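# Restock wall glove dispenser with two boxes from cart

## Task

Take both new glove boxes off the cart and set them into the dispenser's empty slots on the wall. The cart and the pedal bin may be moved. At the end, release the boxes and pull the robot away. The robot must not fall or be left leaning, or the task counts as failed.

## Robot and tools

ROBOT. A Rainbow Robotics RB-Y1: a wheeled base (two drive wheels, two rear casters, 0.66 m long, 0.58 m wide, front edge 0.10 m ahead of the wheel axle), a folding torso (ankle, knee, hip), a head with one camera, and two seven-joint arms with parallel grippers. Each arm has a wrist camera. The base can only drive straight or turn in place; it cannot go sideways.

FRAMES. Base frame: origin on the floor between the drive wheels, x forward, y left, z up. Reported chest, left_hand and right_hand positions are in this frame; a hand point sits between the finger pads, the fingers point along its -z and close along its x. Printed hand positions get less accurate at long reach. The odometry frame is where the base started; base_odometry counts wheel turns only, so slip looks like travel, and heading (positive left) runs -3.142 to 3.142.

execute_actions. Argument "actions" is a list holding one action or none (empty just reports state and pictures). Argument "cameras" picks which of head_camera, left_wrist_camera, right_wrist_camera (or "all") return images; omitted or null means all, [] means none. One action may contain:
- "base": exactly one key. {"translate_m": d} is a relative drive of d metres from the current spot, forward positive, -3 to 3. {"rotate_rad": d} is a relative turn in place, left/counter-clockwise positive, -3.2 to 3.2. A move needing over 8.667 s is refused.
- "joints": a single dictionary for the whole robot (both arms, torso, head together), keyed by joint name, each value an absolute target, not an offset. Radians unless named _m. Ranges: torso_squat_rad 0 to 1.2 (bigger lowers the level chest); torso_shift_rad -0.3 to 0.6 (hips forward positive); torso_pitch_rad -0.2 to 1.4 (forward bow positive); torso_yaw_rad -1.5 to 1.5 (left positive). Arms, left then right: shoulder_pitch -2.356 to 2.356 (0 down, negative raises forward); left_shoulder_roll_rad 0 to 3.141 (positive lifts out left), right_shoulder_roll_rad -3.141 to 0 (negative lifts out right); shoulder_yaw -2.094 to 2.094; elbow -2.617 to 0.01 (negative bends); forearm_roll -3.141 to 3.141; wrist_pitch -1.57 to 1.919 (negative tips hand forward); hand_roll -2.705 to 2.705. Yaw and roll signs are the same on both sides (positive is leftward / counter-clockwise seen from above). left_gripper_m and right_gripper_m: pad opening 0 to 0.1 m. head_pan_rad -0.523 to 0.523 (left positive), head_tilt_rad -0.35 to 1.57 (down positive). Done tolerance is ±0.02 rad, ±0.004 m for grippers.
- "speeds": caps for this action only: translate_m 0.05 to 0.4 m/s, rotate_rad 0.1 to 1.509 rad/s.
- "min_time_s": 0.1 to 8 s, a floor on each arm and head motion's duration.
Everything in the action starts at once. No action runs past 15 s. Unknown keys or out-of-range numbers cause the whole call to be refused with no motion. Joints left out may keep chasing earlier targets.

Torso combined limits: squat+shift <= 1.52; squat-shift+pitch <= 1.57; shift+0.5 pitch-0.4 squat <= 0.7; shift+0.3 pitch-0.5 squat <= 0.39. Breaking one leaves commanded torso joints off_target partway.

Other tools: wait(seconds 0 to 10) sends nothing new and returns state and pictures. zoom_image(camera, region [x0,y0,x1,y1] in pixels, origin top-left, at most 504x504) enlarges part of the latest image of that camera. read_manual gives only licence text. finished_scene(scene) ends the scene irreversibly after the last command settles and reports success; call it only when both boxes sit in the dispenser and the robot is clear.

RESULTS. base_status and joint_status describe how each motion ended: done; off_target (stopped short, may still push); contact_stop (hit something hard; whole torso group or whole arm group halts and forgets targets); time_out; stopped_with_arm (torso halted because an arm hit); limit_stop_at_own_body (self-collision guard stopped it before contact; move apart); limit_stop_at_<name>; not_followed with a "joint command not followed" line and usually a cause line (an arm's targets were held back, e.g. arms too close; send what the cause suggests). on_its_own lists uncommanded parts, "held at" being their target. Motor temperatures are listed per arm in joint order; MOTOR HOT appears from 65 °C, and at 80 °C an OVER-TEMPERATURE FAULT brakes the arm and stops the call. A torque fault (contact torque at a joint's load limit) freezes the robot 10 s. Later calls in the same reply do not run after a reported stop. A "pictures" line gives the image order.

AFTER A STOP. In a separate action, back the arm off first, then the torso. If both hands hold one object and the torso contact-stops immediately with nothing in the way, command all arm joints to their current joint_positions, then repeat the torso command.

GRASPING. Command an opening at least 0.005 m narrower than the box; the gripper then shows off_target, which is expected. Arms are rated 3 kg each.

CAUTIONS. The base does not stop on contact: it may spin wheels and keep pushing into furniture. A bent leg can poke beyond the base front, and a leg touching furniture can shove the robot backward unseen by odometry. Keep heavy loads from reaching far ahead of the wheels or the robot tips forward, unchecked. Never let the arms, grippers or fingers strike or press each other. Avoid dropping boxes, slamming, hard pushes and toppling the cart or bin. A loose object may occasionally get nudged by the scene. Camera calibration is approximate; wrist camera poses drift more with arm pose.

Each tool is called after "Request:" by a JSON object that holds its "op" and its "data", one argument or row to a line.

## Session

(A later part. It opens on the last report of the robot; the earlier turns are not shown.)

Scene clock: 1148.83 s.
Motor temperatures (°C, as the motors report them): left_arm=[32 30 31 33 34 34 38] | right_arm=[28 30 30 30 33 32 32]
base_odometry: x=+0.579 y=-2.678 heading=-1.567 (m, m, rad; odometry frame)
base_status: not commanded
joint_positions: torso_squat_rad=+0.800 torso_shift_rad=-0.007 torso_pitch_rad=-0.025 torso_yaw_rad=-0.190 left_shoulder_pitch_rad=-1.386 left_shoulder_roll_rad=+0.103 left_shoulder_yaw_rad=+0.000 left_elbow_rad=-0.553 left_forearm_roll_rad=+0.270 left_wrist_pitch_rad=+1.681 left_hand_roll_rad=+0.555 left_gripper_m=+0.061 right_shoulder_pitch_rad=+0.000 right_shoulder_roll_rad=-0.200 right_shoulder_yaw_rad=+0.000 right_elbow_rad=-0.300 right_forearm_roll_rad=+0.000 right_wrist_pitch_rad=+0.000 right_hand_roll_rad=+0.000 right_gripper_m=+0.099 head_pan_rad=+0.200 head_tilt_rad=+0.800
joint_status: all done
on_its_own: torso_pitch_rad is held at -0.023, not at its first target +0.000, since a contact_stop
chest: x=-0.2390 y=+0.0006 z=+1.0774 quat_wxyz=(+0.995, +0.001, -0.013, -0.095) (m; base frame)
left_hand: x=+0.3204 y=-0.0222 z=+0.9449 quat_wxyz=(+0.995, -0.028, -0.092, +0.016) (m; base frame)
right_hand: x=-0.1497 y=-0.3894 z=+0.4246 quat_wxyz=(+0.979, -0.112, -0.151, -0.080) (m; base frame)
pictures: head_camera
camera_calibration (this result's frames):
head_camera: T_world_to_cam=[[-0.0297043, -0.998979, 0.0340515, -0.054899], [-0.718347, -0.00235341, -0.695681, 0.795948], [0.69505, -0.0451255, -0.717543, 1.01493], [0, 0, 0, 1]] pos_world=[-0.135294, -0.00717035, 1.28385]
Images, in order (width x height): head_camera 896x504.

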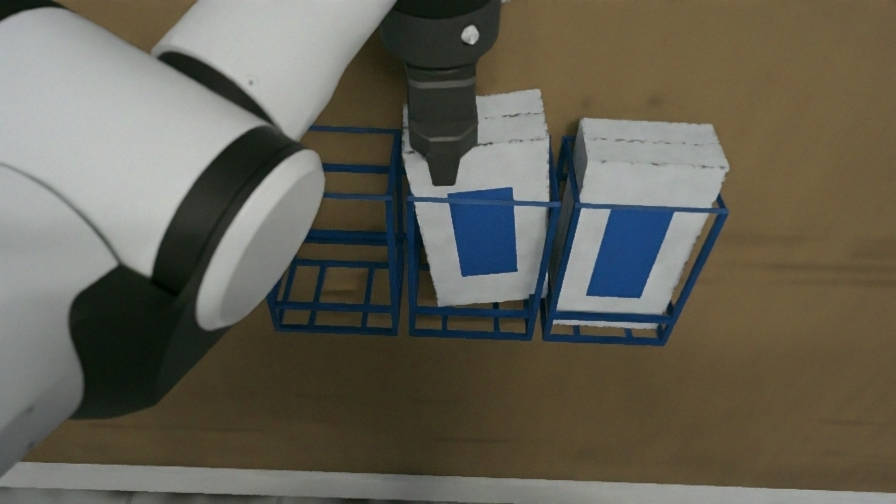

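Request:
{"op": "execute_actions", "data": {
  "actions": [
    {"joints":{"torso_squat_rad":0.72}}
  ],
  "cameras": []
}}

Request:
{"op": "execute_actions", "data": {
  "actions": [
    {"joints":{"torso_yaw_rad":-0.22,"left_hand_roll_rad":0.585},"min_time_s":1.5}
  ],
  "cameras": ["head_camera"]
}}

Request:
{"op": "execute_actions", "data": {
  "actions": [
    {"joints":{"torso_squat_rad":0.88}}
  ],
  "cameras": ["head_camera"]
}}

Scene clock: 1155.07 s.
Motor temperatures (°C, as the motors report them): left_arm=[31 30 31 33 34 34 38] | right_arm=[28 30 30 30 33 32 32]
base_odometry: x=+0.579 y=-2.678 heading=-1.567 (m, m, rad; odometry frame)
base_status: not commanded
joint_positions: torso_squat_rad=+0.720 torso_shift_rad=-0.006 torso_pitch_rad=-0.023 torso_yaw_rad=-0.190 left_shoulder_pitch_rad=-1.380 left_shoulder_roll_rad=+0.099 left_shoulder_yaw_rad=+0.000 left_elbow_rad=-0.550 left_forearm_roll_rad=+0.270 left_wrist_pitch_rad=+1.681 left_hand_roll_rad=+0.555 left_gripper_m=+0.061 right_shoulder_pitch_rad=+0.000 right_shoulder_roll_rad=-0.200 right_shoulder_yaw_rad=+0.000 right_elbow_rad=-0.300 right_forearm_roll_rad=+0.000 right_wrist_pitch_rad=+0.000 right_hand_roll_rad=+0.000 right_gripper_m=+0.099 head_pan_rad=+0.200 head_tilt_rad=+0.800
joint_status: all done
on_its_own: torso_pitch_rad is held at -0.023, not at its first target +0.000, since a contact_stop
chest: x=-0.2380 y=+0.0007 z=+1.1161 quat_wxyz=(+0.995, +0.001, -0.011, -0.095) (m; base frame)
left_hand: x=+0.3189 y=-0.0224 z=+0.9774 quat_wxyz=(+0.996, -0.027, -0.086, +0.016) (m; base frame)
right_hand: x=-0.1504 y=-0.3894 z=+0.4631 quat_wxyz=(+0.979, -0.112, -0.150, -0.080) (m; base frame)
pictures: none
No camera images: the call's "cameras" was empty. Leave "cameras" out to get every camera's image.

Scene clock: 1156.87 s.
Motor temperatures (°C, as the motors report them): left_arm=[31 30 31 33 34 34 38] | right_arm=[28 30 30 30 33 32 32]
base_odometry: x=+0.579 y=-2.678 heading=-1.567 (m, m, rad; odometry frame)
base_status: not commanded
joint_positions: torso_squat_rad=+0.720 torso_shift_rad=-0.006 torso_pitch_rad=-0.023 torso_yaw_rad=-0.220 left_shoulder_pitch_rad=-1.380 left_shoulder_roll_rad=+0.100 left_shoulder_yaw_rad=+0.000 left_elbow_rad=-0.549 left_forearm_roll_rad=+0.270 left_wrist_pitch_rad=+1.682 left_hand_roll_rad=+0.585 left_gripper_m=+0.061 right_shoulder_pitch_rad=+0.000 right_shoulder_roll_rad=-0.200 right_shoulder_yaw_rad=+0.000 right_elbow_rad=-0.300 right_forearm_roll_rad=+0.000 right_wrist_pitch_rad=+0.000 right_hand_roll_rad=+0.000 right_gripper_m=+0.099 head_pan_rad=+0.200 head_tilt_rad=+0.800
joint_status: all done
on_its_own: torso_pitch_rad is held at -0.023, not at its first target +0.000, since a contact_stop
chest: x=-0.2380 y=+0.0007 z=+1.1161 quat_wxyz=(+0.994, +0.001, -0.011, -0.110) (m; base frame)
left_hand: x=+0.3180 y=-0.0383 z=+0.9771 quat_wxyz=(+0.996, -0.029, -0.085, +0.016) (m; base frame)
right_hand: x=-0.1620 y=-0.3914 z=+0.4628 quat_wxyz=(+0.978, -0.114, -0.148, -0.094) (m; base frame)
pictures: head_camera
camera_calibration (this result's frames):
head_camera: T_world_to_cam=[[-0.0595714, -0.997664, 0.0334266, -0.0625773], [-0.719864, 0.0197368, -0.693835, 0.821143], [0.691555, -0.0653953, -0.719358, 1.04317], [0, 0, 0, 1]] pos_world=[-0.134026, -0.0104195, 1.32224]
Images, in order (width x height): head_camera 896x504.

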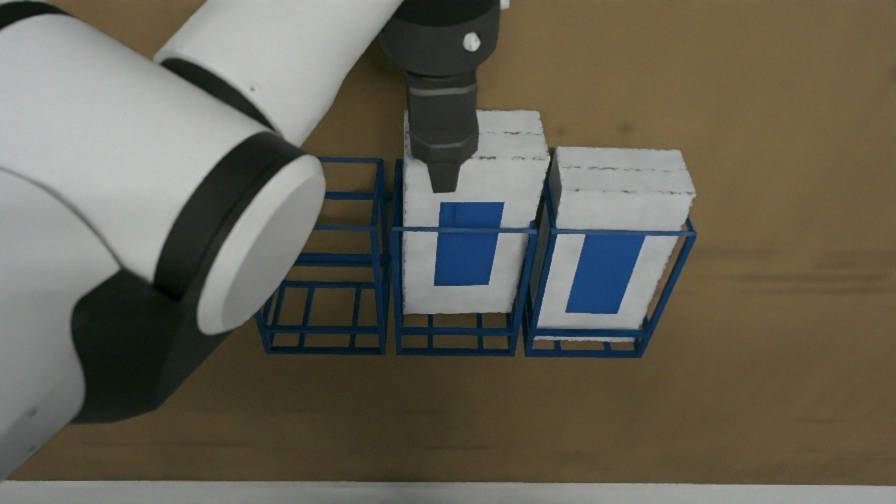

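Scene clock: 1158.10 s.
Motor temperatures (°C, as the motors report them): left_arm=[31 30 31 33 34 34 38] | right_arm=[28 30 30 30 33 32 32]
base_odometry: x=+0.579 y=-2.678 heading=-1.567 (m, m, rad; odometry frame)
base_status: not commanded
joint_positions: torso_squat_rad=+0.851 torso_shift_rad=-0.007 torso_pitch_rad=-0.027 torso_yaw_rad=-0.219 left_shoulder_pitch_rad=-1.387 left_shoulder_roll_rad=+0.106 left_shoulder_yaw_rad=+0.000 left_elbow_rad=-0.554 left_forearm_roll_rad=+0.269 left_wrist_pitch_rad=+1.680 left_hand_roll_rad=+0.585 left_gripper_m=+0.060 right_shoulder_pitch_rad=+0.000 right_shoulder_roll_rad=-0.200 right_shoulder_yaw_rad=+0.000 right_elbow_rad=-0.300 right_forearm_roll_rad=+0.000 right_wrist_pitch_rad=+0.000 right_hand_roll_rad=+0.000 right_gripper_m=+0.099 head_pan_rad=+0.200 head_tilt_rad=+0.800
joint_status: torso_squat_rad contact_stop (moved +0.131 of +0.160)
on_its_own: torso_squat_rad is held at +0.851, not at your +0.880, since a contact_stop; torso_pitch_rad is held at -0.026, not at its first target +0.000, since a contact_stop
chest: x=-0.2394 y=+0.0006 z=+1.0515 quat_wxyz=(+0.994, +0.001, -0.013, -0.109) (m; base frame)
left_hand: x=+0.3210 y=-0.0375 z=+0.9214 quat_wxyz=(+0.995, -0.030, -0.095, +0.017) (m; base frame)
right_hand: x=-0.1605 y=-0.3914 z=+0.3985 quat_wxyz=(+0.978, -0.113, -0.150, -0.094) (m; base frame)
pictures: head_camera
camera_calibration (this result's frames):
head_camera: T_world_to_cam=[[-0.0591293, -0.997696, 0.0332487, -0.060239], [-0.71683, 0.0192563, -0.696982, 0.7793], [0.694736, -0.0650457, -0.716318, 0.995255], [0, 0, 0, 1]] pos_world=[-0.136376, -0.0103696, 1.25808]
Images, in order (width x height): head_camera 896x504.

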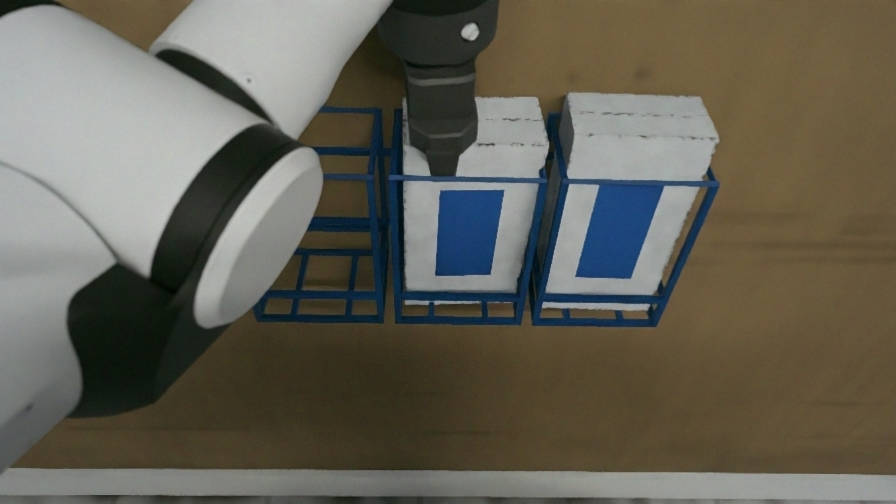

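Request:
{"op": "execute_actions", "data": {
  "actions": [
    {"joints":{"left_gripper_m":0.095,"torso_squat_rad":0.83}}
  ],
  "cameras": []
}}

Request:
{"op": "execute_actions", "data": {
  "actions": [
    {"joints":{"torso_squat_rad":0.4}}
  ],
  "cameras": []
}}

Request:
{"op": "execute_actions", "data": {
  "actions": [
    {"base":{"translate_m":-1.78},"joints":{"torso_squat_rad":0.3,"torso_yaw_rad":0,"head_pan_rad":0,"head_tilt_rad":0.6}}
  ],
  "cameras": []
}}

Request:
{"op": "execute_actions", "data": {
  "actions": [
    {"base":{"rotate_rad":-1.574}}
  ],
  "cameras": []
}}

Request:
{"op": "execute_actions", "data": {
  "actions": [
    {"base":{"translate_m":1.4}}
  ],
  "cameras": ["head_camera"]
}}

Scene clock: 1167.57 s.
Motor temperatures (°C, as the motors report them): left_arm=[31 30 31 33 36 36 38] | right_arm=[28 30 30 30 33 32 32]
base_odometry: x=+0.579 y=-2.678 heading=-1.567 (m, m, rad; odometry frame)
base_status: not commanded
joint_positions: torso_squat_rad=+0.830 torso_shift_rad=-0.006 torso_pitch_rad=-0.024 torso_yaw_rad=-0.219 left_shoulder_pitch_rad=-1.383 left_shoulder_roll_rad=+0.106 left_shoulder_yaw_rad=+0.000 left_elbow_rad=-0.553 left_forearm_roll_rad=+0.268 left_wrist_pitch_rad=+1.677 left_hand_roll_rad=+0.585 left_gripper_m=+0.070 right_shoulder_pitch_rad=+0.000 right_shoulder_roll_rad=-0.200 right_shoulder_yaw_rad=+0.000 right_elbow_rad=-0.300 right_forearm_roll_rad=+0.000 right_wrist_pitch_rad=+0.000 right_hand_roll_rad=+0.000 right_gripper_m=+0.099 head_pan_rad=+0.200 head_tilt_rad=+0.800
joint_status: left_gripper_m off_target (ended at +0.070, target +0.095); the others done
on_its_own: torso_pitch_rad is held at -0.026, not at its first target +0.000, since a contact_stop
chest: x=-0.2382 y=+0.0006 z=+1.0623 quat_wxyz=(+0.994, +0.001, -0.012, -0.109) (m; base frame)
left_hand: x=+0.3220 y=-0.0366 z=+0.9286 quat_wxyz=(+0.995, -0.030, -0.093, +0.018) (m; base frame)
right_hand: x=-0.1609 y=-0.3914 z=+0.4092 quat_wxyz=(+0.978, -0.113, -0.149, -0.094) (m; base frame)
pictures: none
No camera images: the call's "cameras" was empty. Leave "cameras" out to get every camera's image.

Scene clock: 1169.87 s.
Motor temperatures (°C, as the motors report them): left_arm=[31 30 31 33 36 37 38] | right_arm=[28 30 30 30 33 32 32]
base_odometry: x=+0.579 y=-2.678 heading=-1.567 (m, m, rad; odometry frame)
base_status: not commanded
joint_positions: torso_squat_rad=+0.400 torso_shift_rad=-0.006 torso_pitch_rad=-0.025 torso_yaw_rad=-0.219 left_shoulder_pitch_rad=-1.381 left_shoulder_roll_rad=+0.100 left_shoulder_yaw_rad=+0.000 left_elbow_rad=-0.550 left_forearm_roll_rad=+0.270 left_wrist_pitch_rad=+1.681 left_hand_roll_rad=+0.585 left_gripper_m=+0.095 right_shoulder_pitch_rad=+0.000 right_shoulder_roll_rad=-0.200 right_shoulder_yaw_rad=+0.000 right_elbow_rad=-0.300 right_forearm_roll_rad=+0.000 right_wrist_pitch_rad=+0.000 right_hand_roll_rad=+0.000 right_gripper_m=+0.099 head_pan_rad=+0.200 head_tilt_rad=+0.800
joint_status: all done
on_its_own: torso_pitch_rad is held at -0.026, not at its first target +0.000, since a contact_stop; left_gripper_m moved +0.025 to your old target +0.095
chest: x=-0.2400 y=+0.0008 z=+1.2345 quat_wxyz=(+0.994, +0.001, -0.013, -0.109) (m; base frame)
left_hand: x=+0.3167 y=-0.0385 z=+1.0980 quat_wxyz=(+0.996, -0.029, -0.087, +0.016) (m; base frame)
right_hand: x=-0.1621 y=-0.3912 z=+0.5815 quat_wxyz=(+0.978, -0.113, -0.149, -0.094) (m; base frame)
pictures: none
No camera images: the call's "cameras" was empty. Leave "cameras" out to get every camera's image.

Scene clock: 1176.33 s.
Motor temperatures (°C, as the motors report them): left_arm=[31 30 31 33 36 36 38] | right_arm=[28 30 30 30 33 32 32]
base_odometry: x=+0.571 y=-0.898 heading=-1.566 (m, m, rad; odometry frame)
base_status: done
joint_positions: torso_squat_rad=+0.300 torso_shift_rad=-0.006 torso_pitch_rad=-0.026 torso_yaw_rad=+0.000 left_shoulder_pitch_rad=-1.380 left_shoulder_roll_rad=+0.099 left_shoulder_yaw_rad=+0.000 left_elbow_rad=-0.550 left_forearm_roll_rad=+0.270 left_wrist_pitch_rad=+1.681 left_hand_roll_rad=+0.585 left_gripper_m=+0.095 right_shoulder_pitch_rad=+0.000 right_shoulder_roll_rad=-0.200 right_shoulder_yaw_rad=+0.000 right_elbow_rad=-0.300 right_forearm_roll_rad=+0.000 right_wrist_pitch_rad=+0.000 right_hand_roll_rad=+0.000 right_gripper_m=+0.099 head_pan_rad=+0.000 head_tilt_rad=+0.600
joint_status: all done
on_its_own: torso_pitch_rad is held at -0.026, not at its first target +0.000, since a contact_stop
chest: x=-0.2403 y=+0.0007 z=+1.2585 quat_wxyz=(+1.000, +0.000, -0.013, +0.000) (m; base frame)
left_hand: x=+0.3116 y=+0.0827 z=+1.1217 quat_wxyz=(+0.988, -0.022, -0.090, +0.125) (m; base frame)
right_hand: x=-0.0783 y=-0.3685 z=+0.6076 quat_wxyz=(+0.982, -0.099, -0.161, +0.014) (m; base frame)
pictures: none
No camera images: the call's "cameras" was empty. Leave "cameras" out to get every camera's image.

Scene clock: 1180.20 s.
Motor temperatures (°C, as the motors report them): left_arm=[31 30 31 33 35 36 38] | right_arm=[28 30 30 30 33 32 32]
base_odometry: x=+0.571 y=-0.897 heading=-3.139 (m, m, rad; odometry frame)
base_status: done
joint_positions: torso_squat_rad=+0.300 torso_shift_rad=-0.006 torso_pitch_rad=-0.026 torso_yaw_rad=+0.000 left_shoulder_pitch_rad=-1.380 left_shoulder_roll_rad=+0.099 left_shoulder_yaw_rad=+0.000 left_elbow_rad=-0.550 left_forearm_roll_rad=+0.270 left_wrist_pitch_rad=+1.681 left_hand_roll_rad=+0.585 left_gripper_m=+0.095 right_shoulder_pitch_rad=+0.000 right_shoulder_roll_rad=-0.200 right_shoulder_yaw_rad=+0.000 right_elbow_rad=-0.300 right_forearm_roll_rad=+0.000 right_wrist_pitch_rad=+0.000 right_hand_roll_rad=+0.000 right_gripper_m=+0.099 head_pan_rad=+0.000 head_tilt_rad=+0.600
joint_status: not commanded
on_its_own: torso_pitch_rad is held at -0.026, not at its first target +0.000, since a contact_stop
chest: x=-0.2403 y=+0.0007 z=+1.2585 quat_wxyz=(+1.000, +0.000, -0.013, +0.000) (m; base frame)
left_hand: x=+0.3116 y=+0.0827 z=+1.1217 quat_wxyz=(+0.988, -0.022, -0.090, +0.125) (m; base frame)
right_hand: x=-0.0783 y=-0.3685 z=+0.6076 quat_wxyz=(+0.982, -0.099, -0.161, +0.014) (m; base frame)
pictures: none
No camera images: the call's "cameras" was empty. Leave "cameras" out to get every camera's image.

Scene clock: 1185.47 s.
Motor temperatures (°C, as the motors report them): left_arm=[31 30 31 33 35 35 38] | right_arm=[28 30 30 30 33 32 32]
base_odometry: x=-0.829 y=-0.900 heading=-3.140 (m, m, rad; odometry frame)
base_status: done
joint_positions: torso_squat_rad=+0.300 torso_shift_rad=-0.006 torso_pitch_rad=-0.026 torso_yaw_rad=+0.000 left_shoulder_pitch_rad=-1.380 left_shoulder_roll_rad=+0.099 left_shoulder_yaw_rad=+0.000 left_elbow_rad=-0.550 left_forearm_roll_rad=+0.270 left_wrist_pitch_rad=+1.681 left_hand_roll_rad=+0.585 left_gripper_m=+0.095 right_shoulder_pitch_rad=+0.000 right_shoulder_roll_rad=-0.200 right_shoulder_yaw_rad=+0.000 right_elbow_rad=-0.300 right_forearm_roll_rad=+0.000 right_wrist_pitch_rad=+0.000 right_hand_roll_rad=+0.000 right_gripper_m=+0.099 head_pan_rad=+0.000 head_tilt_rad=+0.600
joint_status: not commanded
on_its_own: torso_pitch_rad is held at -0.026, not at its first target +0.000, since a contact_stop
chest: x=-0.2402 y=+0.0007 z=+1.2585 quat_wxyz=(+1.000, +0.000, -0.013, +0.000) (m; base frame)
left_hand: x=+0.3116 y=+0.0827 z=+1.1216 quat_wxyz=(+0.988, -0.022, -0.090, +0.125) (m; base frame)
right_hand: x=-0.0783 y=-0.3685 z=+0.6076 quat_wxyz=(+0.982, -0.099, -0.161, +0.014) (m; base frame)
pictures: head_camera
camera_calibration (this result's frames):
head_camera: T_world_to_cam=[[-0.0456306, -0.998644, 0.02506, -0.0473375], [-0.565447, 0.00513999, -0.824769, 1.14382], [0.823521, -0.0518047, -0.564915, 0.951705], [0, 0, 0, 1]] pos_world=[-0.139141, -0.00384966, 1.4822]
Images, in order (width x height): head_camera 896x504.

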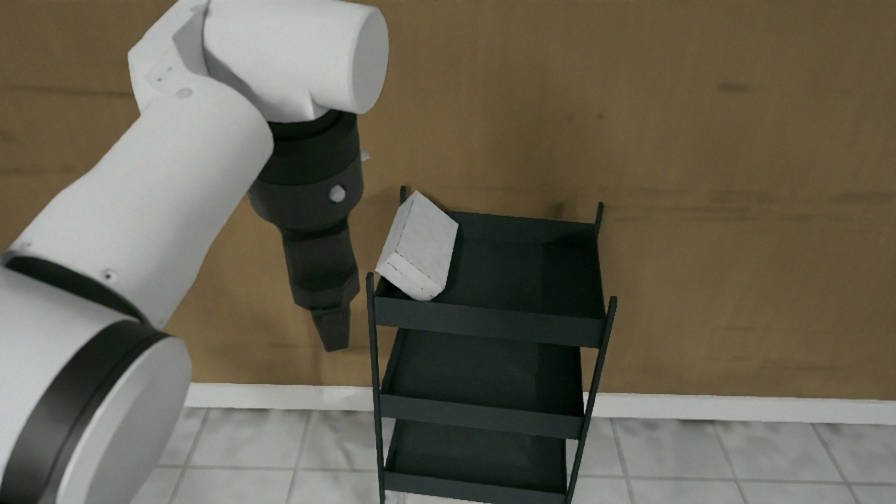

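Request:
{"op": "execute_actions", "data": {
  "actions": [
    {"base":{"translate_m":0.62},"speeds":{"translate_m":0.25},"joints":{"torso_yaw_rad":0.12,"left_gripper_m":0,"left_hand_roll_rad":0.25,"torso_pitch_rad":0,"head_tilt_rad":0.9,"head_pan_rad":-0.2}}
  ],
  "cameras": []
}}

Request:
{"op": "execute_actions", "data": {
  "actions": [
    {"joints":{"torso_squat_rad":0.95}}
  ],
  "cameras": ["head_camera","left_wrist_camera"]
}}

Scene clock: 1200.77 s.
Motor temperatures (°C, as the motors report them): left_arm=[32 30 31 33 34 35 38] | right_arm=[28 30 30 30 33 32 32]
base_odometry: x=-1.449 y=-0.900 heading=-3.141 (m, m, rad; odometry frame)
base_status: done
joint_positions: torso_squat_rad=+0.300 torso_shift_rad=-0.006 torso_pitch_rad=+0.000 torso_yaw_rad=+0.120 left_shoulder_pitch_rad=-1.380 left_shoulder_roll_rad=+0.099 left_shoulder_yaw_rad=+0.000 left_elbow_rad=-0.550 left_forearm_roll_rad=+0.270 left_wrist_pitch_rad=+1.681 left_hand_roll_rad=+0.250 left_gripper_m=+0.000 right_shoulder_pitch_rad=+0.000 right_shoulder_roll_rad=-0.200 right_shoulder_yaw_rad=+0.000 right_elbow_rad=-0.300 right_forearm_roll_rad=+0.000 right_wrist_pitch_rad=+0.000 right_hand_roll_rad=+0.000 right_gripper_m=+0.099 head_pan_rad=-0.200 head_tilt_rad=+0.900
joint_status: all done
chest: x=-0.2323 y=+0.0007 z=+1.2587 quat_wxyz=(+0.998, +0.000, +0.000, +0.060) (m; base frame)
left_hand: x=+0.3021 y=+0.1476 z=+1.1076 quat_wxyz=(+0.997, -0.003, -0.080, +0.019) (m; base frame)
right_hand: x=-0.0440 y=-0.3485 z=+0.6038 quat_wxyz=(+0.981, -0.090, -0.154, +0.074) (m; base frame)
pictures: none
No camera images: the call's "cameras" was empty. Leave "cameras" out to get every camera's image.

Scene clock: 1203.87 s.
Motor temperatures (°C, as the motors report them): left_arm=[32 30 31 33 34 34 38] | right_arm=[28 30 30 30 33 32 32]
base_odometry: x=-1.449 y=-0.900 heading=-3.141 (m, m, rad; odometry frame)
base_status: not commanded
joint_positions: torso_squat_rad=+0.950 torso_shift_rad=-0.006 torso_pitch_rad=+0.000 torso_yaw_rad=+0.120 left_shoulder_pitch_rad=-1.380 left_shoulder_roll_rad=+0.099 left_shoulder_yaw_rad=+0.000 left_elbow_rad=-0.550 left_forearm_roll_rad=+0.270 left_wrist_pitch_rad=+1.681 left_hand_roll_rad=+0.250 left_gripper_m=+0.000 right_shoulder_pitch_rad=+0.000 right_shoulder_roll_rad=-0.200 right_shoulder_yaw_rad=+0.000 right_elbow_rad=-0.300 right_forearm_roll_rad=+0.000 right_wrist_pitch_rad=+0.000 right_hand_roll_rad=+0.000 right_gripper_m=+0.099 head_pan_rad=-0.200 head_tilt_rad=+0.900
joint_status: all done
chest: x=-0.2307 y=+0.0005 z=+0.9971 quat_wxyz=(+0.998, +0.000, +0.000, +0.060) (m; base frame)
left_hand: x=+0.3037 y=+0.1474 z=+0.8462 quat_wxyz=(+0.997, -0.003, -0.080, +0.019) (m; base frame)
right_hand: x=-0.0423 y=-0.3487 z=+0.3423 quat_wxyz=(+0.981, -0.090, -0.154, +0.074) (m; base frame)
pictures: head_camera, left_wrist_camera
camera_calibration (this result's frames):
head_camera: T_world_to_cam=[[-0.115072, -0.992616, 0.038356, -0.0681603], [-0.796387, 0.0691066, -0.600826, 0.619362], [0.593739, -0.0996842, -0.798459, 1.02373], [0, 0, 0, 1]] pos_world=[-0.12242, -0.00840926, 1.19215]
left_wrist_camera: T_world_to_cam=[[0.985148, 0.0293691, 0.169178, -0.44657], [-0.0912291, -0.745172, 0.660603, -0.396433], [0.145468, -0.666225, -0.731425, 0.76302], [0, 0, 0, 1]] pos_world=[0.292776, 0.226048, 0.895526]
Images, in order (width x height): head_camera 896x504, left_wrist_camera 644x364.

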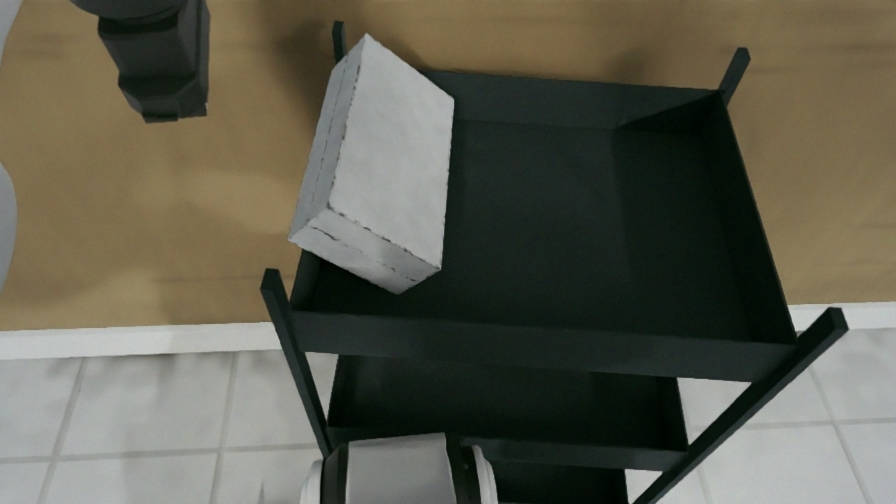

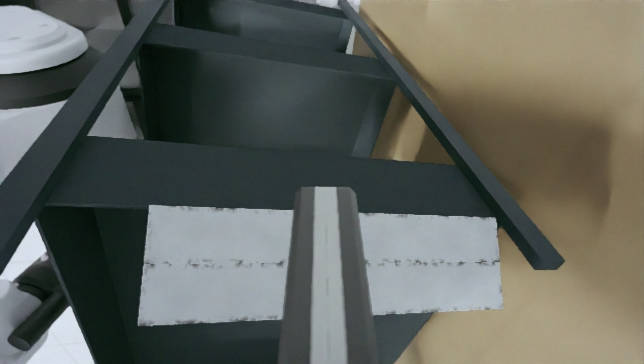

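Request:
{"op": "execute_actions", "data": {
  "actions": [
    {"joints":{"torso_squat_rad":1.0,"torso_yaw_rad":0.08}}
  ],
  "cameras": ["left_wrist_camera"]
}}

Request:
{"op": "execute_actions", "data": {
  "actions": [
    {"joints":{"torso_yaw_rad":-0.08,"head_pan_rad":0}}
  ],
  "cameras": ["head_camera","left_wrist_camera"]
}}

Scene clock: 1215.63 s.
Motor temperatures (°C, as the motors report them): left_arm=[32 30 31 33 34 34 38] | right_arm=[28 30 30 30 33 32 32]
base_odometry: x=-1.449 y=-0.900 heading=-3.141 (m, m, rad; odometry frame)
base_status: not commanded
joint_positions: torso_squat_rad=+1.000 torso_shift_rad=-0.007 torso_pitch_rad=+0.000 torso_yaw_rad=+0.080 left_shoulder_pitch_rad=-1.380 left_shoulder_roll_rad=+0.099 left_shoulder_yaw_rad=+0.000 left_elbow_rad=-0.550 left_forearm_roll_rad=+0.270 left_wrist_pitch_rad=+1.681 left_hand_roll_rad=+0.250 left_gripper_m=+0.000 right_shoulder_pitch_rad=+0.000 right_shoulder_roll_rad=-0.200 right_shoulder_yaw_rad=+0.000 right_elbow_rad=-0.300 right_forearm_roll_rad=+0.000 right_wrist_pitch_rad=+0.000 right_hand_roll_rad=+0.000 right_gripper_m=+0.099 head_pan_rad=-0.200 head_tilt_rad=+0.900
joint_status: all done
chest: x=-0.2306 y=+0.0005 z=+0.9681 quat_wxyz=(+0.999, +0.000, +0.000, +0.040) (m; base frame)
left_hand: x=+0.3093 y=+0.1259 z=+0.8172 quat_wxyz=(+0.997, -0.004, -0.080, -0.001) (m; base frame)
right_hand: x=-0.0562 y=-0.3560 z=+0.3133 quat_wxyz=(+0.982, -0.093, -0.153, +0.054) (m; base frame)
pictures: left_wrist_camera
camera_calibration (this result's frames):
left_wrist_camera: T_world_to_cam=[[0.985534, -0.00998417, 0.169182, -0.441705], [-0.120908, -0.740937, 0.660601, -0.384155], [0.118758, -0.6715, -0.731426, 0.735644], [0, 0, 0, 1]] pos_world=[0.301504, 0.20494, 0.86657]
Images, in order (width x height): left_wrist_camera 644x364.

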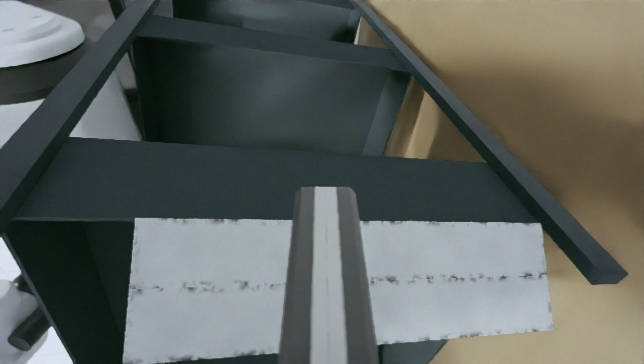

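Scene clock: 1216.63 s.
Motor temperatures (°C, as the motors report them): left_arm=[32 30 31 33 34 34 38] | right_arm=[28 30 30 30 33 32 32]
base_odometry: x=-1.449 y=-0.900 heading=-3.141 (m, m, rad; odometry frame)
base_status: not commanded
joint_positions: torso_squat_rad=+1.000 torso_shift_rad=-0.007 torso_pitch_rad=+0.000 torso_yaw_rad=-0.080 left_shoulder_pitch_rad=-1.380 left_shoulder_roll_rad=+0.099 left_shoulder_yaw_rad=+0.000 left_elbow_rad=-0.550 left_forearm_roll_rad=+0.270 left_wrist_pitch_rad=+1.681 left_hand_roll_rad=+0.250 left_gripper_m=+0.000 right_shoulder_pitch_rad=+0.000 right_shoulder_roll_rad=-0.200 right_shoulder_yaw_rad=+0.000 right_elbow_rad=-0.300 right_forearm_roll_rad=+0.000 right_wrist_pitch_rad=+0.000 right_hand_roll_rad=+0.000 right_gripper_m=+0.099 head_pan_rad=+0.000 head_tilt_rad=+0.900
joint_status: all done
chest: x=-0.2306 y=+0.0005 z=+0.9681 quat_wxyz=(+0.999, +0.000, +0.000, -0.040) (m; base frame)
left_hand: x=+0.3224 y=+0.0382 z=+0.8173 quat_wxyz=(+0.994, -0.011, -0.079, -0.081) (m; base frame)
right_hand: x=-0.1152 y=-0.3792 z=+0.3133 quat_wxyz=(+0.984, -0.105, -0.145, -0.024) (m; base frame)
pictures: head_camera, left_wrist_camera
camera_calibration (this result's frames):
head_camera: T_world_to_cam=[[-0.115137, -0.992609, 0.038349, -0.0714151], [-0.796352, 0.069158, -0.600866, 0.602502], [0.593773, -0.0997212, -0.798429, 1], [0, 0, 0, 1]] pos_world=[-0.122192, -0.0128338, 1.16319]
left_wrist_camera: T_world_to_cam=[[0.971326, -0.167036, 0.16919, -0.4449], [-0.237535, -0.712186, 0.660581, -0.411048], [0.0101541, -0.681828, -0.731442, 0.710628], [0, 0, 0, 1]] pos_world=[0.327288, 0.117469, 0.866586]
Images, in order (width x height): head_camera 896x504, left_wrist_camera 644x364.

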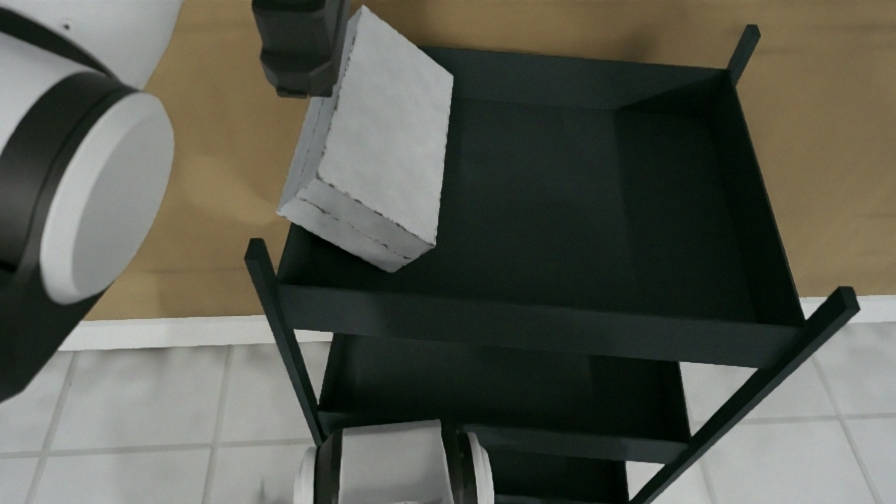

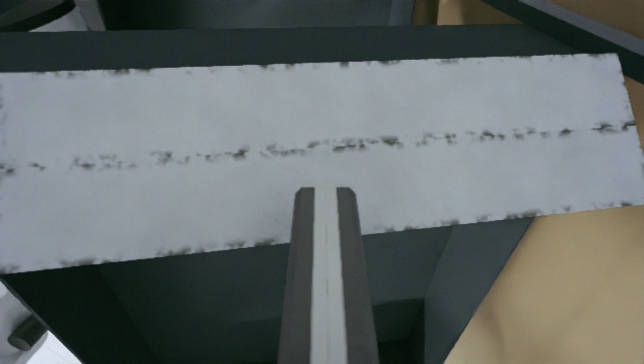

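Request:
{"op": "execute_actions", "data": {
  "actions": [
    {"joints":{"torso_yaw_rad":-0.2},"min_time_s":2}
  ],
  "cameras": ["head_camera","left_wrist_camera"]
}}

action 0: "min_time_s" has no arm or head joint beside it: it slows only arm and head motions. Command such a joint too, or leave it out

Request:
{"op": "execute_actions", "data": {
  "actions": [
    {"joints":{"torso_yaw_rad":-0.2}}
  ],
  "cameras": ["head_camera","left_wrist_camera"]
}}

Scene clock: 1221.47 s.
Motor temperatures (°C, as the motors report them): left_arm=[32 30 31 33 34 34 38] | right_arm=[28 30 30 30 33 32 32]
base_odometry: x=-1.449 y=-0.900 heading=-3.141 (m, m, rad; odometry frame)
base_status: not commanded
joint_positions: torso_squat_rad=+1.000 torso_shift_rad=-0.007 torso_pitch_rad=+0.000 torso_yaw_rad=-0.200 left_shoulder_pitch_rad=-1.380 left_shoulder_roll_rad=+0.099 left_shoulder_yaw_rad=+0.000 left_elbow_rad=-0.550 left_forearm_roll_rad=+0.270 left_wrist_pitch_rad=+1.681 left_hand_roll_rad=+0.250 left_gripper_m=+0.000 right_shoulder_pitch_rad=+0.000 right_shoulder_roll_rad=-0.200 right_shoulder_yaw_rad=+0.000 right_elbow_rad=-0.300 right_forearm_roll_rad=+0.000 right_wrist_pitch_rad=+0.000 right_hand_roll_rad=+0.000 right_gripper_m=+0.099 head_pan_rad=+0.000 head_tilt_rad=+0.900
joint_status: all done
chest: x=-0.2306 y=+0.0005 z=+0.9681 quat_wxyz=(+0.995, +0.000, +0.000, -0.100) (m; base frame)
left_hand: x=+0.3229 y=-0.0282 z=+0.8173 quat_wxyz=(+0.987, -0.016, -0.078, -0.140) (m; base frame)
right_hand: x=-0.1614 y=-0.3903 z=+0.3133 quat_wxyz=(+0.980, -0.113, -0.138, -0.083) (m; base frame)
pictures: head_camera, left_wrist_camera
camera_calibration (this result's frames):
head_camera: T_world_to_cam=[[-0.233135, -0.97169, 0.0383059, -0.0985895], [-0.782323, 0.164012, -0.600892, 0.605719], [0.577598, -0.170057, -0.798412, 0.996287], [0, 0, 0, 1]] pos_world=[-0.12457, -0.0257189, 1.1632]
left_wrist_camera: T_world_to_cam=[[0.944339, -0.282115, 0.169219, -0.4511], [-0.321108, -0.678654, 0.660543, -0.430295], [-0.0715075, -0.678115, -0.731469, 0.691824], [0, 0, 0, 1]] pos_world=[0.337291, 0.0498521, 0.866612]
Images, in order (width x height): head_camera 896x504, left_wrist_camera 644x364.

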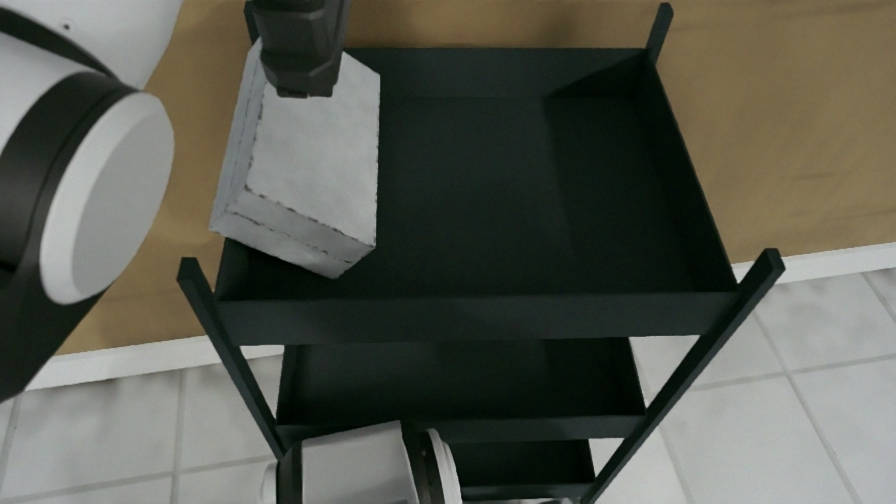

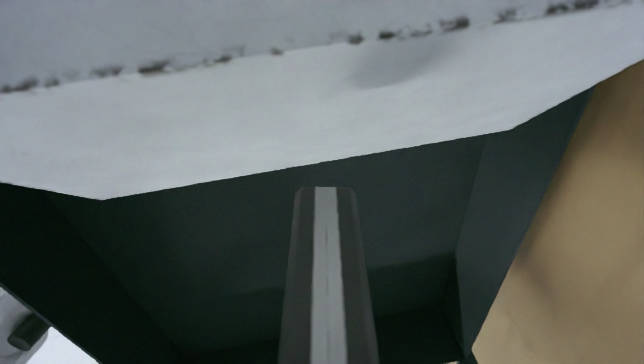

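Request:
{"op": "execute_actions", "data": {
  "actions": [
    {"joints":{"torso_yaw_rad":0.1}}
  ],
  "cameras": []
}}

Request:
{"op": "execute_actions", "data": {
  "actions": [
    {"joints":{"torso_squat_rad":1.08}}
  ],
  "cameras": []
}}

Request:
{"op": "execute_actions", "data": {
  "actions": [
    {"joints":{"torso_yaw_rad":-0.12}}
  ],
  "cameras": ["head_camera","left_wrist_camera"]
}}

Scene clock: 1229.03 s.
Motor temperatures (°C, as the motors report them): left_arm=[32 30 31 33 34 34 38] | right_arm=[28 30 30 30 33 32 32]
base_odometry: x=-1.449 y=-0.900 heading=-3.141 (m, m, rad; odometry frame)
base_status: not commanded
joint_positions: torso_squat_rad=+1.000 torso_shift_rad=-0.007 torso_pitch_rad=+0.000 torso_yaw_rad=+0.100 left_shoulder_pitch_rad=-1.380 left_shoulder_roll_rad=+0.099 left_shoulder_yaw_rad=+0.000 left_elbow_rad=-0.550 left_forearm_roll_rad=+0.270 left_wrist_pitch_rad=+1.681 left_hand_roll_rad=+0.250 left_gripper_m=+0.000 right_shoulder_pitch_rad=+0.000 right_shoulder_roll_rad=-0.200 right_shoulder_yaw_rad=+0.000 right_elbow_rad=-0.300 right_forearm_roll_rad=+0.000 right_wrist_pitch_rad=+0.000 right_hand_roll_rad=+0.000 right_gripper_m=+0.099 head_pan_rad=+0.000 head_tilt_rad=+0.900
joint_status: all done
chest: x=-0.2306 y=+0.0005 z=+0.9681 quat_wxyz=(+0.999, +0.000, +0.000, +0.050) (m; base frame)
left_hand: x=+0.3067 y=+0.1367 z=+0.8172 quat_wxyz=(+0.997, -0.004, -0.080, +0.009) (m; base frame)
right_hand: x=-0.0490 y=-0.3524 z=+0.3133 quat_wxyz=(+0.982, -0.091, -0.154, +0.064) (m; base frame)
pictures: none
No camera images: the call's "cameras" was empty. Leave "cameras" out to get every camera's image.

Scene clock: 1230.13 s.
Motor temperatures (°C, as the motors report them): left_arm=[32 30 31 33 34 34 38] | right_arm=[28 30 30 30 33 32 32]
base_odometry: x=-1.448 y=-0.900 heading=-3.141 (m, m, rad; odometry frame)
base_status: not commanded
joint_positions: torso_squat_rad=+1.080 torso_shift_rad=-0.007 torso_pitch_rad=-0.001 torso_yaw_rad=+0.100 left_shoulder_pitch_rad=-1.380 left_shoulder_roll_rad=+0.099 left_shoulder_yaw_rad=+0.000 left_elbow_rad=-0.550 left_forearm_roll_rad=+0.270 left_wrist_pitch_rad=+1.681 left_hand_roll_rad=+0.250 left_gripper_m=+0.000 right_shoulder_pitch_rad=+0.000 right_shoulder_roll_rad=-0.200 right_shoulder_yaw_rad=+0.000 right_elbow_rad=-0.300 right_forearm_roll_rad=+0.000 right_wrist_pitch_rad=+0.000 right_hand_roll_rad=+0.000 right_gripper_m=+0.099 head_pan_rad=+0.000 head_tilt_rad=+0.900
joint_status: all done
chest: x=-0.2306 y=+0.0004 z=+0.9198 quat_wxyz=(+0.999, +0.000, +0.000, +0.050) (m; base frame)
left_hand: x=+0.3067 y=+0.1367 z=+0.7692 quat_wxyz=(+0.997, -0.004, -0.080, +0.009) (m; base frame)
right_hand: x=-0.0487 y=-0.3525 z=+0.2651 quat_wxyz=(+0.982, -0.091, -0.154, +0.064) (m; base frame)
pictures: none
No camera images: the call's "cameras" was empty. Leave "cameras" out to get every camera's image.

Scene clock: 1231.27 s.
Motor temperatures (°C, as the motors report them): left_arm=[32 30 31 33 34 34 38] | right_arm=[28 30 30 30 33 32 32]
base_odometry: x=-1.448 y=-0.900 heading=-3.141 (m, m, rad; odometry frame)
base_status: not commanded
joint_positions: torso_squat_rad=+1.080 torso_shift_rad=-0.007 torso_pitch_rad=-0.001 torso_yaw_rad=-0.120 left_shoulder_pitch_rad=-1.380 left_shoulder_roll_rad=+0.099 left_shoulder_yaw_rad=+0.000 left_elbow_rad=-0.550 left_forearm_roll_rad=+0.270 left_wrist_pitch_rad=+1.681 left_hand_roll_rad=+0.250 left_gripper_m=+0.000 right_shoulder_pitch_rad=+0.000 right_shoulder_roll_rad=-0.200 right_shoulder_yaw_rad=+0.000 right_elbow_rad=-0.300 right_forearm_roll_rad=+0.000 right_wrist_pitch_rad=+0.000 right_hand_roll_rad=+0.000 right_gripper_m=+0.099 head_pan_rad=+0.000 head_tilt_rad=+0.900
joint_status: all done
chest: x=-0.2306 y=+0.0004 z=+0.9198 quat_wxyz=(+0.998, +0.000, +0.000, -0.060) (m; base frame)
left_hand: x=+0.3235 y=+0.0161 z=+0.7692 quat_wxyz=(+0.992, -0.012, -0.079, -0.101) (m; base frame)
right_hand: x=-0.1302 y=-0.3835 z=+0.2650 quat_wxyz=(+0.983, -0.108, -0.143, -0.044) (m; base frame)
pictures: head_camera, left_wrist_camera
camera_calibration (this result's frames):
head_camera: T_world_to_cam=[[-0.154751, -0.987213, 0.0382552, -0.0786601], [-0.792635, 0.100949, -0.601281, 0.574698], [0.589731, -0.123371, -0.798121, 0.960242], [0, 0, 0, 1]] pos_world=[-0.122931, -0.0172037, 1.11495]
left_wrist_camera: T_world_to_cam=[[0.963818, -0.205681, 0.169557, -0.438781], [-0.266032, -0.70219, 0.660421, -0.38562], [-0.0167748, -0.681633, -0.731501, 0.669127], [0, 0, 0, 1]] pos_world=[0.331542, 0.0950721, 0.818537]
Images, in order (width x height): head_camera 896x504, left_wrist_camera 644x364.

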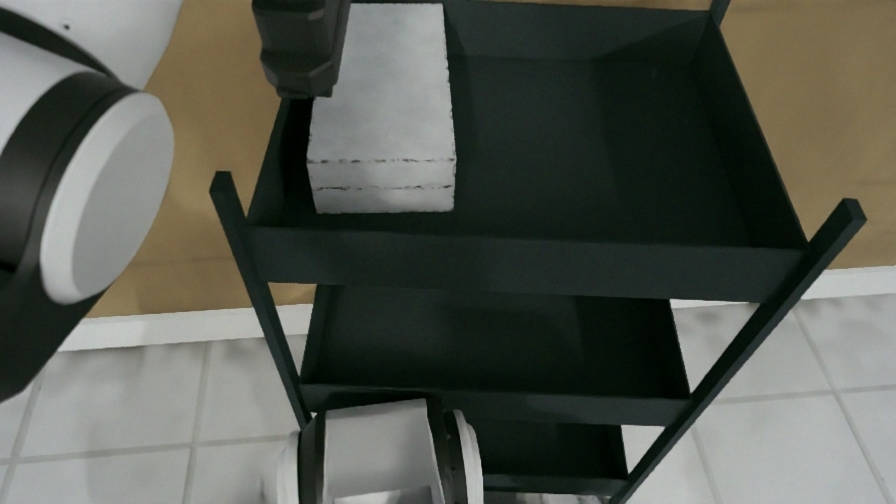

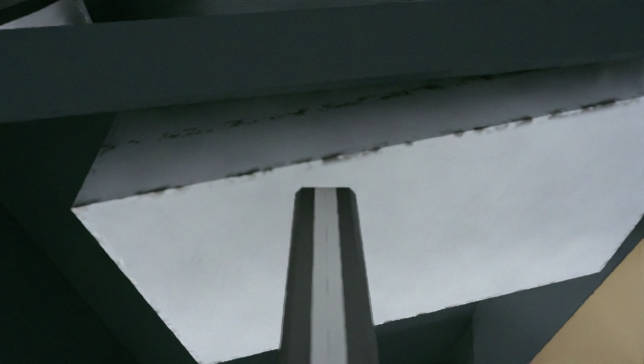

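Request:
{"op": "execute_actions", "data": {
  "actions": [
    {"joints":{"torso_squat_rad":0.95}}
  ],
  "cameras": []
}}

Request:
{"op": "execute_actions", "data": {
  "actions": [
    {"base":{"translate_m":-0.095},"speeds":{"translate_m":0.1},"joints":{"torso_yaw_rad":-0.25,"left_hand_roll_rad":0.615,"head_tilt_rad":1.0,"head_pan_rad":0.2}}
  ],
  "cameras": ["head_camera","left_wrist_camera"]
}}

Scene clock: 1262.27 s.
Motor temperatures (°C, as the motors report them): left_arm=[32 30 31 33 34 34 38] | right_arm=[28 30 30 30 33 32 32]
base_odometry: x=-1.449 y=-0.900 heading=-3.141 (m, m, rad; odometry frame)
base_status: not commanded
joint_positions: torso_squat_rad=+0.950 torso_shift_rad=-0.006 torso_pitch_rad=+0.000 torso_yaw_rad=-0.120 left_shoulder_pitch_rad=-1.380 left_shoulder_roll_rad=+0.099 left_shoulder_yaw_rad=+0.000 left_elbow_rad=-0.550 left_forearm_roll_rad=+0.270 left_wrist_pitch_rad=+1.681 left_hand_roll_rad=+0.250 left_gripper_m=+0.000 right_shoulder_pitch_rad=+0.000 right_shoulder_roll_rad=-0.200 right_shoulder_yaw_rad=+0.000 right_elbow_rad=-0.300 right_forearm_roll_rad=+0.000 right_wrist_pitch_rad=+0.000 right_hand_roll_rad=+0.000 right_gripper_m=+0.099 head_pan_rad=+0.000 head_tilt_rad=+0.900
joint_status: all done
chest: x=-0.2306 y=+0.0005 z=+0.9971 quat_wxyz=(+0.998, +0.000, +0.000, -0.060) (m; base frame)
left_hand: x=+0.3234 y=+0.0161 z=+0.8460 quat_wxyz=(+0.992, -0.012, -0.079, -0.101) (m; base frame)
right_hand: x=-0.1308 y=-0.3835 z=+0.3422 quat_wxyz=(+0.983, -0.108, -0.142, -0.044) (m; base frame)
pictures: none
No camera images: the call's "cameras" was empty. Leave "cameras" out to get every camera's image.

Scene clock: 1264.30 s.
Motor temperatures (°C, as the motors report them): left_arm=[32 30 31 33 34 34 38] | right_arm=[28 30 30 30 33 32 32]
base_odometry: x=-1.354 y=-0.900 heading=-3.140 (m, m, rad; odometry frame)
base_status: done
joint_positions: torso_squat_rad=+0.950 torso_shift_rad=-0.006 torso_pitch_rad=+0.000 torso_yaw_rad=-0.250 left_shoulder_pitch_rad=-1.380 left_shoulder_roll_rad=+0.099 left_shoulder_yaw_rad=+0.000 left_elbow_rad=-0.550 left_forearm_roll_rad=+0.270 left_wrist_pitch_rad=+1.681 left_hand_roll_rad=+0.615 left_gripper_m=+0.000 right_shoulder_pitch_rad=+0.000 right_shoulder_roll_rad=-0.200 right_shoulder_yaw_rad=+0.000 right_elbow_rad=-0.300 right_forearm_roll_rad=+0.000 right_wrist_pitch_rad=+0.000 right_hand_roll_rad=+0.000 right_gripper_m=+0.099 head_pan_rad=+0.200 head_tilt_rad=+1.000
joint_status: all done
chest: x=-0.2307 y=+0.0005 z=+0.9971 quat_wxyz=(+0.992, +0.000, +0.000, -0.125) (m; base frame)
left_hand: x=+0.3207 y=-0.0558 z=+0.8461 quat_wxyz=(+0.997, -0.031, -0.073, +0.016) (m; base frame)
right_hand: x=-0.1812 y=-0.3932 z=+0.3422 quat_wxyz=(+0.978, -0.117, -0.135, -0.108) (m; base frame)
pictures: head_camera, left_wrist_camera
camera_calibration (this result's frames):
head_camera: T_world_to_cam=[[-0.0813299, -0.995814, 0.0417015, -0.0731949], [-0.854083, 0.0480659, -0.517912, 0.508114], [0.51374, -0.0777382, -0.854417, 1.07352], [0, 0, 0, 1]] pos_world=[-0.123493, -0.0138577, 1.18345]
left_wrist_camera: T_world_to_cam=[[0.987355, 0.0289059, 0.155865, -0.446743], [-0.0902564, -0.705798, 0.70264, -0.579924], [0.130319, -0.707823, -0.694265, 0.596172], [0, 0, 0, 1]] pos_world=[0.311059, 0.0255889, 0.89101]
Images, in order (width x height): head_camera 896x504, left_wrist_camera 644x364.

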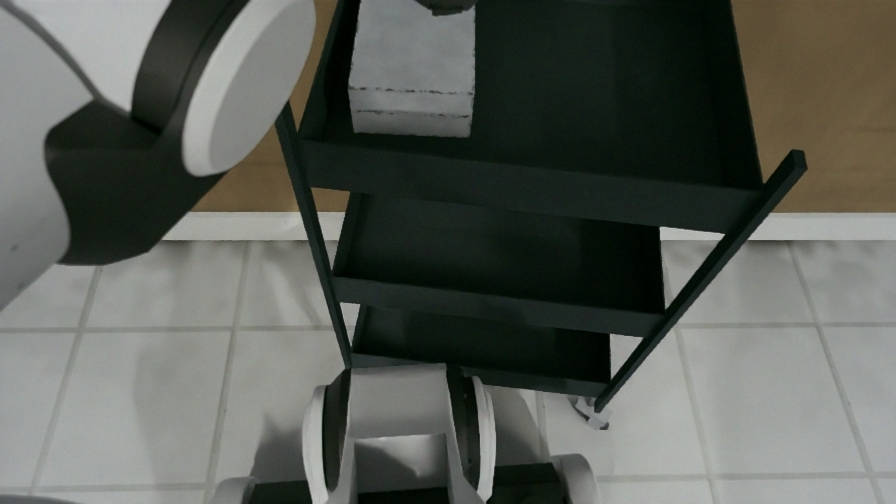

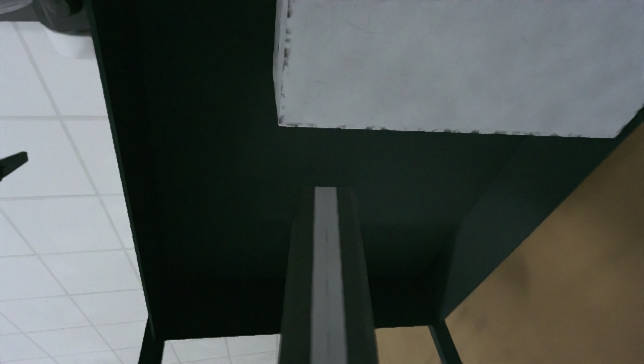

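Request:
{"op": "execute_actions", "data": {
  "actions": [
    {"base":{"translate_m":-0.045},"speeds":{"translate_m":0.1},"joints":{"torso_yaw_rad":-0.08,"left_hand_roll_rad":0.445,"head_pan_rad":0.0}}
  ],
  "cameras": ["head_camera","left_wrist_camera"]
}}

Scene clock: 1272.73 s.
Motor temperatures (°C, as the motors report them): left_arm=[32 30 31 33 34 34 38] | right_arm=[28 30 30 30 33 32 32]
base_odometry: x=-1.309 y=-0.900 heading=-3.139 (m, m, rad; odometry frame)
base_status: done
joint_positions: torso_squat_rad=+0.950 torso_shift_rad=-0.006 torso_pitch_rad=+0.000 torso_yaw_rad=-0.080 left_shoulder_pitch_rad=-1.380 left_shoulder_roll_rad=+0.099 left_shoulder_yaw_rad=+0.000 left_elbow_rad=-0.550 left_forearm_roll_rad=+0.270 left_wrist_pitch_rad=+1.681 left_hand_roll_rad=+0.445 left_gripper_m=+0.000 right_shoulder_pitch_rad=+0.000 right_shoulder_roll_rad=-0.200 right_shoulder_yaw_rad=+0.000 right_elbow_rad=-0.300 right_forearm_roll_rad=+0.000 right_wrist_pitch_rad=+0.000 right_hand_roll_rad=+0.000 right_gripper_m=+0.099 head_pan_rad=+0.000 head_tilt_rad=+1.000
joint_status: all done
chest: x=-0.2307 y=+0.0005 z=+0.9971 quat_wxyz=(+0.999, +0.000, +0.000, -0.040) (m; base frame)
left_hand: x=+0.3223 y=+0.0383 z=+0.8461 quat_wxyz=(+0.997, -0.018, -0.078, +0.016) (m; base frame)
right_hand: x=-0.1154 y=-0.3792 z=+0.3422 quat_wxyz=(+0.984, -0.105, -0.145, -0.024) (m; base frame)
pictures: head_camera, left_wrist_camera
camera_calibration (this result's frames):
head_camera: T_world_to_cam=[[-0.111101, -0.992934, 0.0416955, -0.0756805], [-0.85225, 0.0736107, -0.51793, 0.508894], [0.511201, -0.0930776, -0.854406, 1.07294], [0, 0, 0, 1]] pos_world=[-0.123189, -0.0127396, 1.18345]
left_wrist_camera: T_world_to_cam=[[0.986001, 0.0271779, 0.164509, -0.457862], [-0.0940863, -0.723861, 0.683501, -0.495212], [0.137658, -0.68941, -0.711171, 0.67384], [0, 0, 0, 1]] pos_world=[0.312101, 0.118531, 0.893015]
Images, in order (width x height): head_camera 896x504, left_wrist_camera 644x364.

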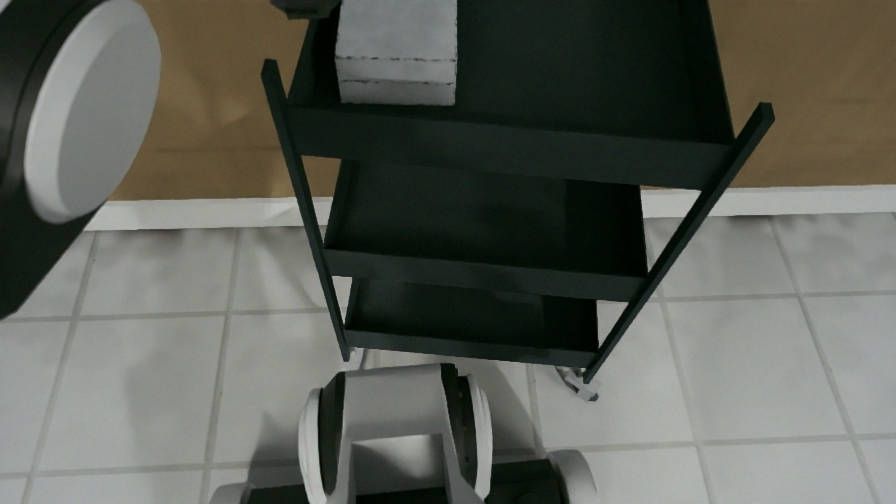

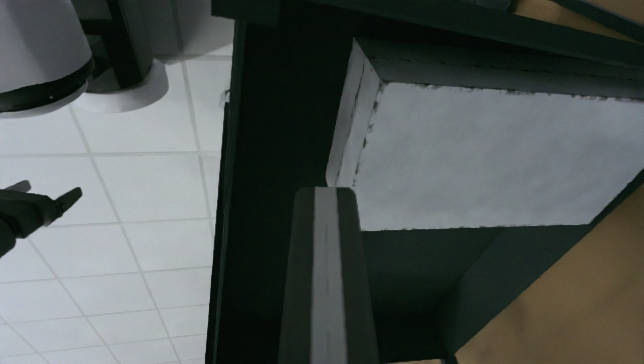

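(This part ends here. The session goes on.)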